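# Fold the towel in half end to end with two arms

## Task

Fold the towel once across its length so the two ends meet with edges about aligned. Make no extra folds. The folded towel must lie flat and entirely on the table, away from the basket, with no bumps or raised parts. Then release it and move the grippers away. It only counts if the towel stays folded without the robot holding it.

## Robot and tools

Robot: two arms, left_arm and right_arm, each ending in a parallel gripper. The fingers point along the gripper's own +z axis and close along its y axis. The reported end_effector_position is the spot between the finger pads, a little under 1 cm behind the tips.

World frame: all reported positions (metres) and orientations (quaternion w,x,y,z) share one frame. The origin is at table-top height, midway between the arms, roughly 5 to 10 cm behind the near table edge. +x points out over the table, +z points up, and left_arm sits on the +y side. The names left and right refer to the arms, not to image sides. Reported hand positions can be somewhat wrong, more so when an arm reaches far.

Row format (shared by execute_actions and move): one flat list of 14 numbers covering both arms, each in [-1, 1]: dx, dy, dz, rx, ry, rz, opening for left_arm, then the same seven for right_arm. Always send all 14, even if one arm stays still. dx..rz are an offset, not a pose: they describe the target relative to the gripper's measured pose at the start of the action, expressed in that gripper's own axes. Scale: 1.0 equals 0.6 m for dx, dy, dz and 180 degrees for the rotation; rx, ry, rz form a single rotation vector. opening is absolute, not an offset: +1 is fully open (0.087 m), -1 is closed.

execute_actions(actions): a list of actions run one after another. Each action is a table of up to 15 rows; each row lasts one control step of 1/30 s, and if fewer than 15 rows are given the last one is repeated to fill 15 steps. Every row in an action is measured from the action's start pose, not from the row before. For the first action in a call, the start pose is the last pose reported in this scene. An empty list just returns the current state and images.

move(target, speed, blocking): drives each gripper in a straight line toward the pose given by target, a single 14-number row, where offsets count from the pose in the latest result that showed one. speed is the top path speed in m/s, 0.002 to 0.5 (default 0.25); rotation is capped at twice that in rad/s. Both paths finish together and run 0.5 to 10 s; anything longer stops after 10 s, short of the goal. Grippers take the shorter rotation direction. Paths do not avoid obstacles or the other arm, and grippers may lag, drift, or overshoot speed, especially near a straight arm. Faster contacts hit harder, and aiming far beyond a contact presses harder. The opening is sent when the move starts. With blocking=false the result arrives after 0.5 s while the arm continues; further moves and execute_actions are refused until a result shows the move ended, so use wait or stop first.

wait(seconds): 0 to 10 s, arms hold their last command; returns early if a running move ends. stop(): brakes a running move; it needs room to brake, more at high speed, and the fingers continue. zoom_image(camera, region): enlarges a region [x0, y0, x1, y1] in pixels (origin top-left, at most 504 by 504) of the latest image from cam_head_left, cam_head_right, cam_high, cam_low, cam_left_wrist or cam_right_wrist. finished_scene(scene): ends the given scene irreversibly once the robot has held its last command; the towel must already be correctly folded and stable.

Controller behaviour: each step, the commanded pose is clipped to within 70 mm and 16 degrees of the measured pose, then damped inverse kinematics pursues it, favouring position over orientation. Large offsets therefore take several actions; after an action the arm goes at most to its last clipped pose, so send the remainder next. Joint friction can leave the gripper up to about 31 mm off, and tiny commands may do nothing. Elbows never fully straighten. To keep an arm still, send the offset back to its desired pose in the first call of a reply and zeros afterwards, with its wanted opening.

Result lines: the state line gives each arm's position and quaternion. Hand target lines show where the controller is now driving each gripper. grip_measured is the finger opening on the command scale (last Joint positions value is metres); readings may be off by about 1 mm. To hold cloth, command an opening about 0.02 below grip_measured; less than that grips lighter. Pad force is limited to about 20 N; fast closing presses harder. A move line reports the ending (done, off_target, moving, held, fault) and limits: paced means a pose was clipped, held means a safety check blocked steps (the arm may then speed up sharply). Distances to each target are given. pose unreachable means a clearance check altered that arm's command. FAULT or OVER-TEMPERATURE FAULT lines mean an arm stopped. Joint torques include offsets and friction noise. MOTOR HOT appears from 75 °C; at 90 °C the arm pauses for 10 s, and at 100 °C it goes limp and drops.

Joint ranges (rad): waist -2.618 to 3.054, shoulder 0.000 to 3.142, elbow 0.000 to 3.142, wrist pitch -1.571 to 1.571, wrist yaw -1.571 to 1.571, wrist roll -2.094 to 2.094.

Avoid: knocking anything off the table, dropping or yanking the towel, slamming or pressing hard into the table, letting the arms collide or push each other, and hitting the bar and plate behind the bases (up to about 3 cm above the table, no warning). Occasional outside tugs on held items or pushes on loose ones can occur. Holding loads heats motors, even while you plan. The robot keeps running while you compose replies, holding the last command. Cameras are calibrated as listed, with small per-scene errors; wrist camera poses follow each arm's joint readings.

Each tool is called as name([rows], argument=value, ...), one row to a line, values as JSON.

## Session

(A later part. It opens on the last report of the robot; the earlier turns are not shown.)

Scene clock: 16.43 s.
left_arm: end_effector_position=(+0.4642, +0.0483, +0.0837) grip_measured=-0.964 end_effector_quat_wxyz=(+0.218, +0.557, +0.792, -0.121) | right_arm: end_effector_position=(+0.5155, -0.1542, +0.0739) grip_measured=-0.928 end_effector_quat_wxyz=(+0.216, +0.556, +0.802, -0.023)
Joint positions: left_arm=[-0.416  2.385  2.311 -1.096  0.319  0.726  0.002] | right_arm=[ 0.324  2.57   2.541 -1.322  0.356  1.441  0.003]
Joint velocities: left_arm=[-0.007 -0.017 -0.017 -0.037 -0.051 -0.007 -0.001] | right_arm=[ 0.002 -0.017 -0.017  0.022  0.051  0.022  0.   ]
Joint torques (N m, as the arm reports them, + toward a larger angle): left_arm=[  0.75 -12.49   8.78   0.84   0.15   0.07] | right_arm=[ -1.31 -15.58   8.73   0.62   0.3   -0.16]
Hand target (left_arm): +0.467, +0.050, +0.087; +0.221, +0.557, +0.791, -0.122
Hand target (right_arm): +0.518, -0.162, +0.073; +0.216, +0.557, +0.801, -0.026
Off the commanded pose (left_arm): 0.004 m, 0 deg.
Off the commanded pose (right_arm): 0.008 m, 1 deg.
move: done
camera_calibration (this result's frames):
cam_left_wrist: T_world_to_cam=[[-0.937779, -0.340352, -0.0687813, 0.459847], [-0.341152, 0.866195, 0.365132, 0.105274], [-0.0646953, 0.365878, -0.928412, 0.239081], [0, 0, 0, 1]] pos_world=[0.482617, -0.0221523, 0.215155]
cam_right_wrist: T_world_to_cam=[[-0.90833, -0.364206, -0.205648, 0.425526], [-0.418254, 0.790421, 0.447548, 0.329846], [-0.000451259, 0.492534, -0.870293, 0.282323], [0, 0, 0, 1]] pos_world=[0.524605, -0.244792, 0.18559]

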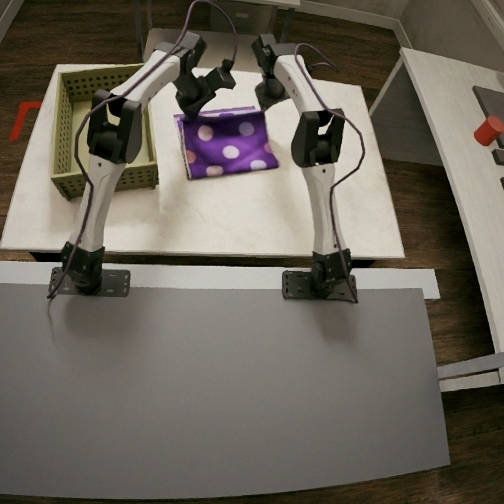

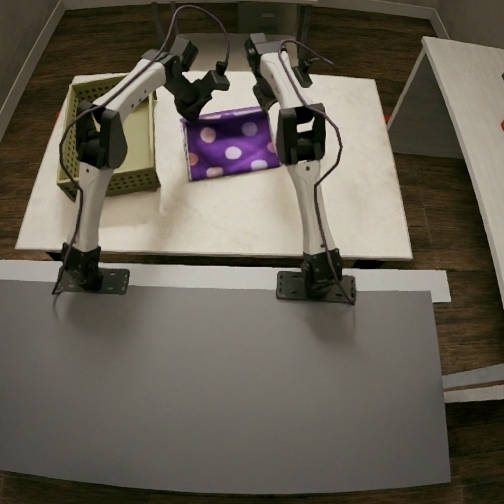

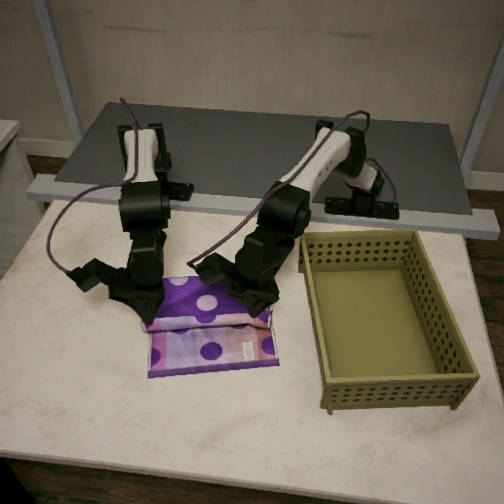

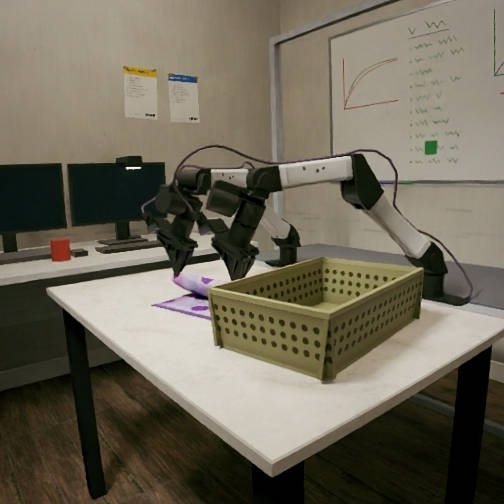

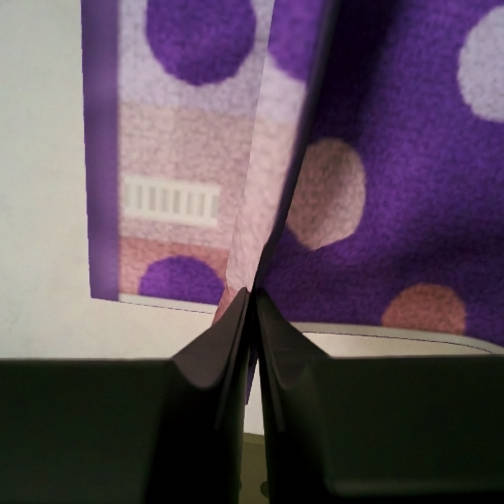

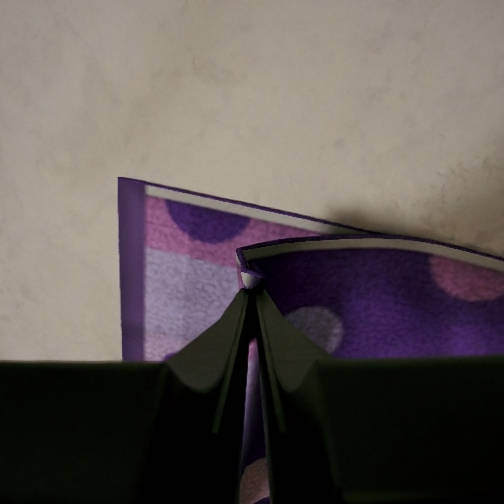

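move(target=[0.032,0.102,0.045,0,0,0,-1,-0.004,0.078,0.08,0,0,0,-1], speed=0.08)

execute_actions([
  [[0,0,0,0,0,0,0.6,0,0,0,0,0,0,0.6]],
  [[-0.04,0,-0.08,0,0,0,0.6,-0.03,0,-0.08,0,0,0,0.6]],
])

move(target=[0.05,-0.3,-0.2,0,0,0,0.6,-0.2,-0.3,-0.15,0,0,0,0.6])

Scene clock: 18.73 s.
left_arm: end_effector_position=(+0.5194, +0.0663, +0.0554) grip_measured=-0.964 end_effector_quat_wxyz=(+0.234, +0.558, +0.787, -0.121) | right_arm: end_effector_position=(+0.5633, -0.1413, +0.0382) grip_measured=-0.928 end_effector_quat_wxyz=(+0.241, +0.547, +0.801, +0.019)
Joint positions: left_arm=[-0.339  2.737  2.855 -1.282  0.357  0.802  0.002] | right_arm=[ 0.317  2.808  2.835 -1.272  0.335  1.405  0.003]
Joint velocities: left_arm=[-0.002  0.027 -0.002 -0.022  0.022 -0.007 -0.001] | right_arm=[-0.007 -0.007 -0.017 -0.037 -0.022 -0.022  0.   ]
Joint torques (N m, as the arm reports them, + toward a larger angle): left_arm=[  1.31 -13.63   8.38   0.83   0.09   0.06] | right_arm=[ -1.7  -17.21   8.7    1.03   0.41  -0.16]
Hand target (left_arm): +0.520, +0.075, +0.053; +0.228, +0.555, +0.791, -0.118
Hand target (right_arm): +0.573, -0.152, +0.041; +0.255, +0.551, +0.795, +0.023
Off the commanded pose (left_arm): 0.008 m, 2 deg.
Off the commanded pose (right_arm): 0.015 m, 6 deg.
elbow stopped short (right arm): the move would have taken joint 3 (elbow) straighter than the controller allows; a more bent joint 3 avoids this.
elbow stopped short (left arm): the move would have taken joint 3 (elbow) straighter than the controller allows; a more bent joint 3 avoids this.
move: off_target (right_arm)
camera_calibration (this result's frames):
cam_left_wrist: T_world_to_cam=[[-0.937085, -0.337826, -0.0880097, 0.516346], [-0.347029, 0.873998, 0.340144, 0.122807], [-0.0379891, 0.349285, -0.936246, 0.197392], [0, 0, 0, 1]] pos_world=[0.533976, -0.00184424, 0.188479]
cam_right_wrist: T_world_to_cam=[[-0.874676, -0.38423, -0.295482, 0.447966], [-0.481331, 0.760367, 0.436076, 0.387342], [0.0571215, 0.52365, -0.850017, 0.216122], [0, 0, 0, 1]] pos_world=[0.56592, -0.235573, 0.147163]

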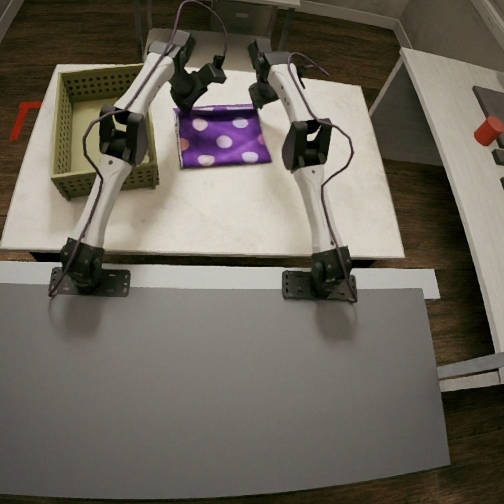

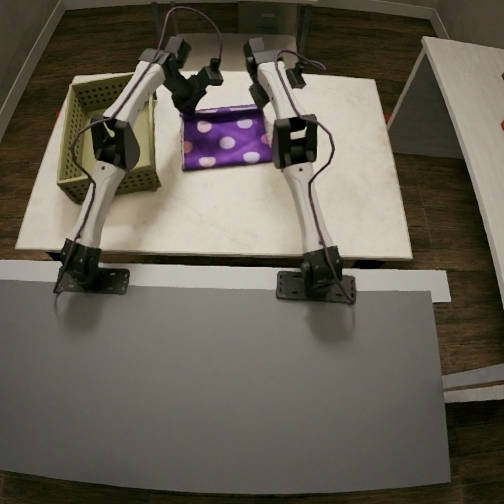

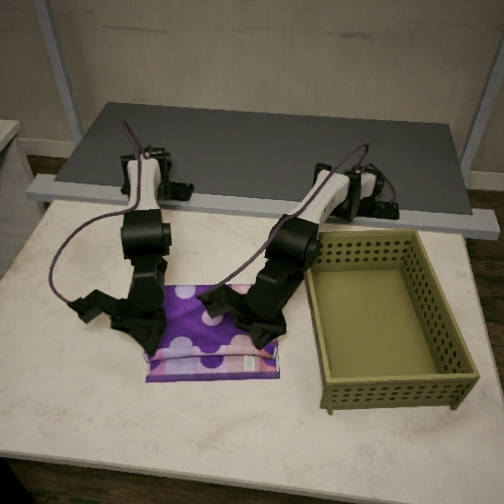

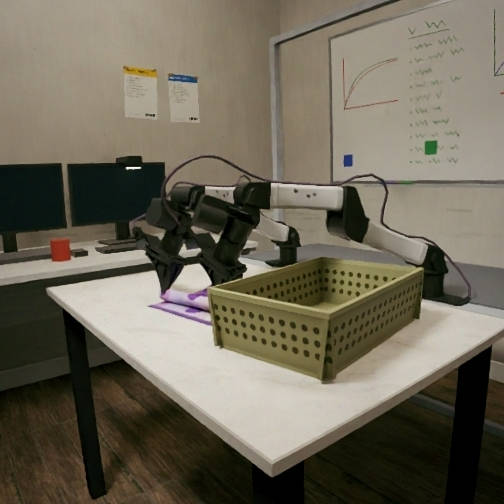

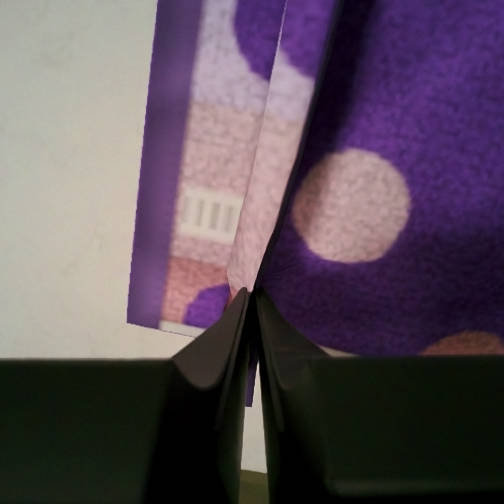

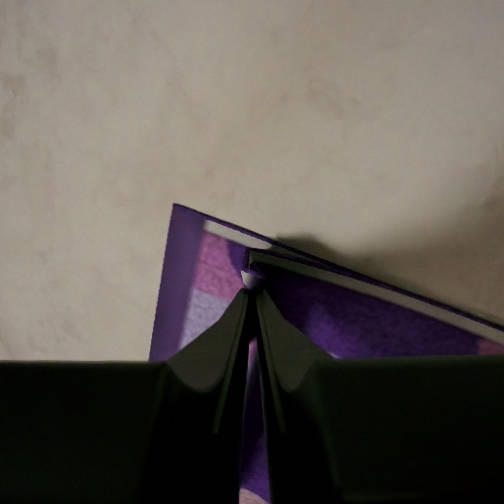

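Scene clock: 19.73 s.
left_arm: end_effector_position=(+0.5130, +0.0679, +0.0994) grip_measured=+0.600 end_effector_quat_wxyz=(+0.257, +0.555, +0.782, -0.116) | right_arm: end_effector_position=(+0.5485, -0.1449, +0.0801) grip_measured=+0.600 end_effector_quat_wxyz=(+0.242, +0.547, +0.801, +0.021)
Joint positions: left_arm=[-0.339  2.651  2.855 -1.316  0.357  0.792  0.07 ] | right_arm=[ 0.317  2.725  2.842 -1.358  0.333  1.405  0.07 ]
Joint velocities: left_arm=[-0.012  0.017  0.002 -0.11  -0.007 -0.022 -0.001] | right_arm=[-0.007 -0.002  0.002 -0.007  0.051  0.037 -0.002]
Joint torques (N m, as the arm reports them, + toward a larger angle): left_arm=[  0.41 -14.32   8.26   1.02   0.13  -0.05] | right_arm=[ -0.3  -18.07   7.84   0.77   0.26  -0.09]
Hand target (left_arm): +0.514, +0.068, +0.108; +0.265, +0.553, +0.782, -0.114
Hand target (right_arm): +0.548, -0.146, +0.087; +0.245, +0.547, +0.801, +0.024
Off the commanded pose (left_arm): 0.010 m, 3 deg.
Off the commanded pose (right_arm): 0.007 m, 0 deg.
elbow stopped short (left arm): the move would have taken joint 3 (elbow) straighter than the controller allows; a more bent joint 3 avoids this.
elbow stopped short (right arm): the move would have taken joint 3 (elbow) straighter than the controller allows; a more bent joint 3 avoids this.
camera_calibration (this result's frames):
cam_left_wrist: T_world_to_cam=[[-0.929985, -0.347027, -0.12124, 0.515069], [-0.367597, 0.877887, 0.3069, 0.117726], [-0.0000677377, 0.32998, -0.943988, 0.220455], [0, 0, 0, 1]] pos_world=[0.522297, 0.00264728, 0.234424]
cam_right_wrist: T_world_to_cam=[[-0.87326, -0.383948, -0.300002, 0.445626], [-0.483515, 0.75897, 0.436093, 0.365657], [0.0602559, 0.525878, -0.848423, 0.25291], [0, 0, 0, 1]] pos_world=[0.550709, -0.239426, 0.188803]

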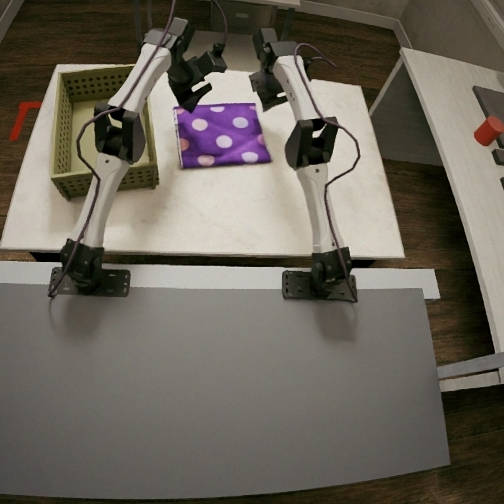

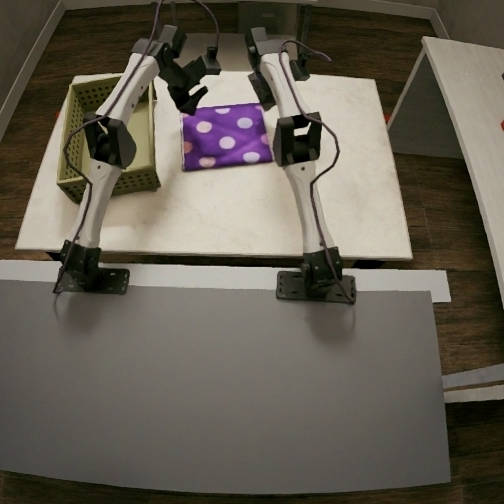

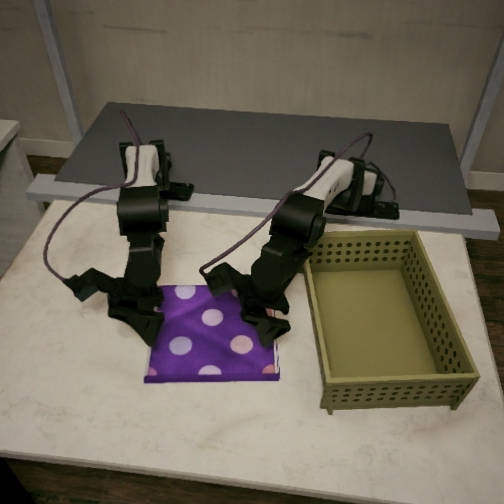

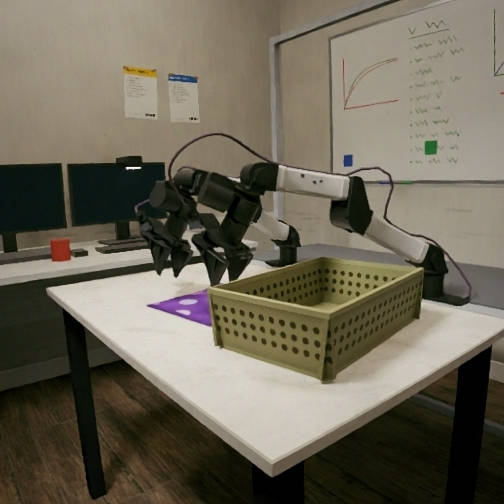

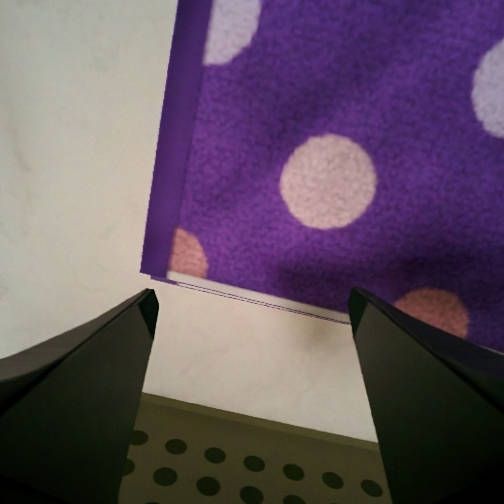

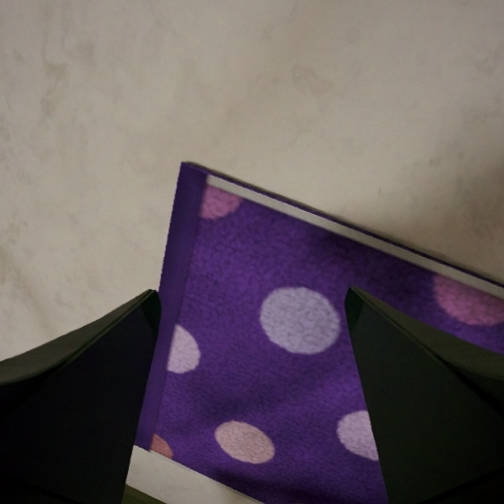

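Scene clock: 21.30 s.
left_arm: end_effector_position=(+0.3080, +0.0814, +0.1697) grip_measured=+0.600 end_effector_quat_wxyz=(+0.256, +0.557, +0.781, -0.123) | right_arm: end_effector_position=(+0.3859, -0.3008, +0.1459) grip_measured=+0.600 end_effector_quat_wxyz=(+0.234, +0.552, +0.800, +0.015)
Joint positions: left_arm=[-0.513  1.636  1.551 -0.978  0.29   0.631  0.07 ] | right_arm=[-0.001  1.746  1.53  -0.961  0.222  1.109  0.07 ]
Joint velocities: left_arm=[ 0.012  0.012  0.007 -0.051  0.051 -0.066 -0.001] | right_arm=[ 0.002  0.007 -0.002  0.022  0.007 -0.037  0.002]
Joint torques (N m, as the arm reports them, + toward a larger angle): left_arm=[ 0.   -8.46  5.28  1.34  0.04 -0.07] | right_arm=[ -0.52 -11.25   5.92   1.2    0.11  -0.16]
Hand target (left_arm): +0.307, +0.083, +0.167; +0.256, +0.555, +0.783, -0.118
Hand target (right_arm): +0.387, -0.301, +0.147; +0.241, +0.548, +0.801, +0.022
Off the commanded pose (left_arm): 0.005 m, 1 deg.
Off the commanded pose (right_arm): 0.005 m, 1 deg.
move: done
camera_calibration (this result's frames):
cam_left_wrist: T_world_to_cam=[[-0.933432, -0.340976, -0.11153, 0.336526], [-0.35873, 0.883576, 0.301008, 0.00678838], [-0.00409121, 0.32098, -0.947077, 0.284813], [0, 0, 0, 1]] pos_world=[0.317725, 0.0173301, 0.30523]
cam_right_wrist: T_world_to_cam=[[-0.882922, -0.373933, -0.283941, 0.267942], [-0.466819, 0.763899, 0.445577, 0.370344], [0.0502861, 0.525959, -0.849022, 0.404535], [0, 0, 0, 1]] pos_world=[0.389113, -0.395482, 0.254522]

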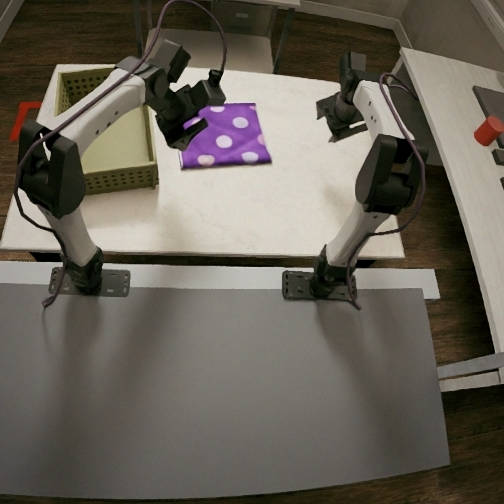

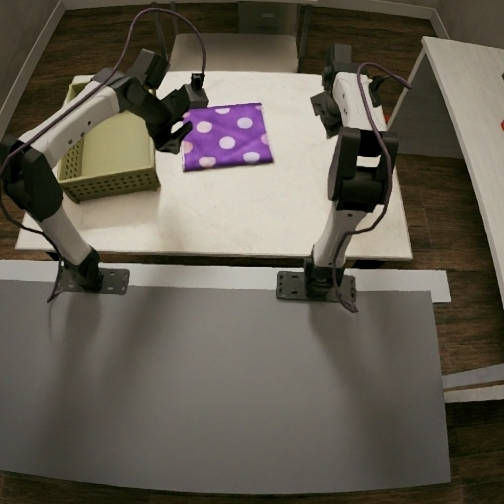

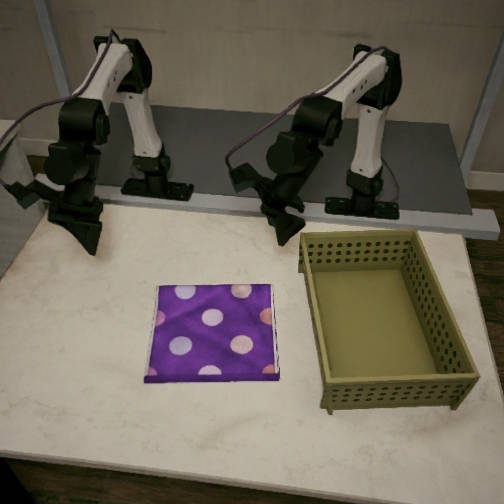

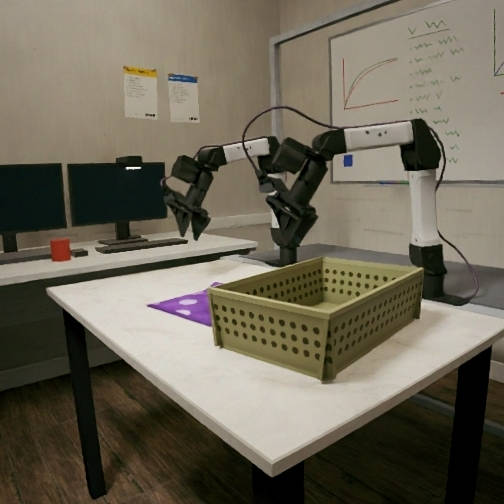

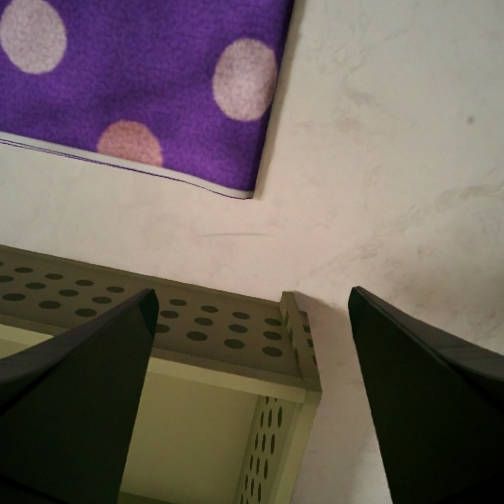

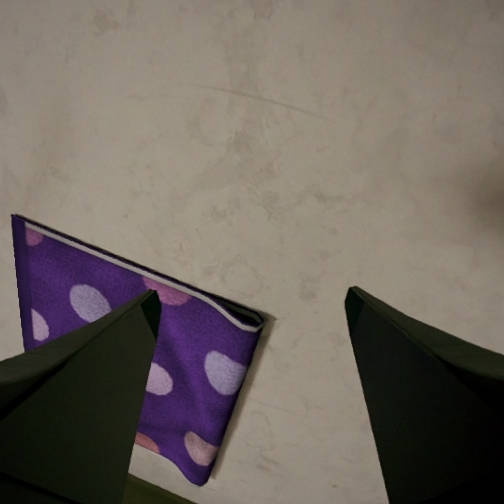

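finished_scene(scene=2)

The scene is finished: the task was done.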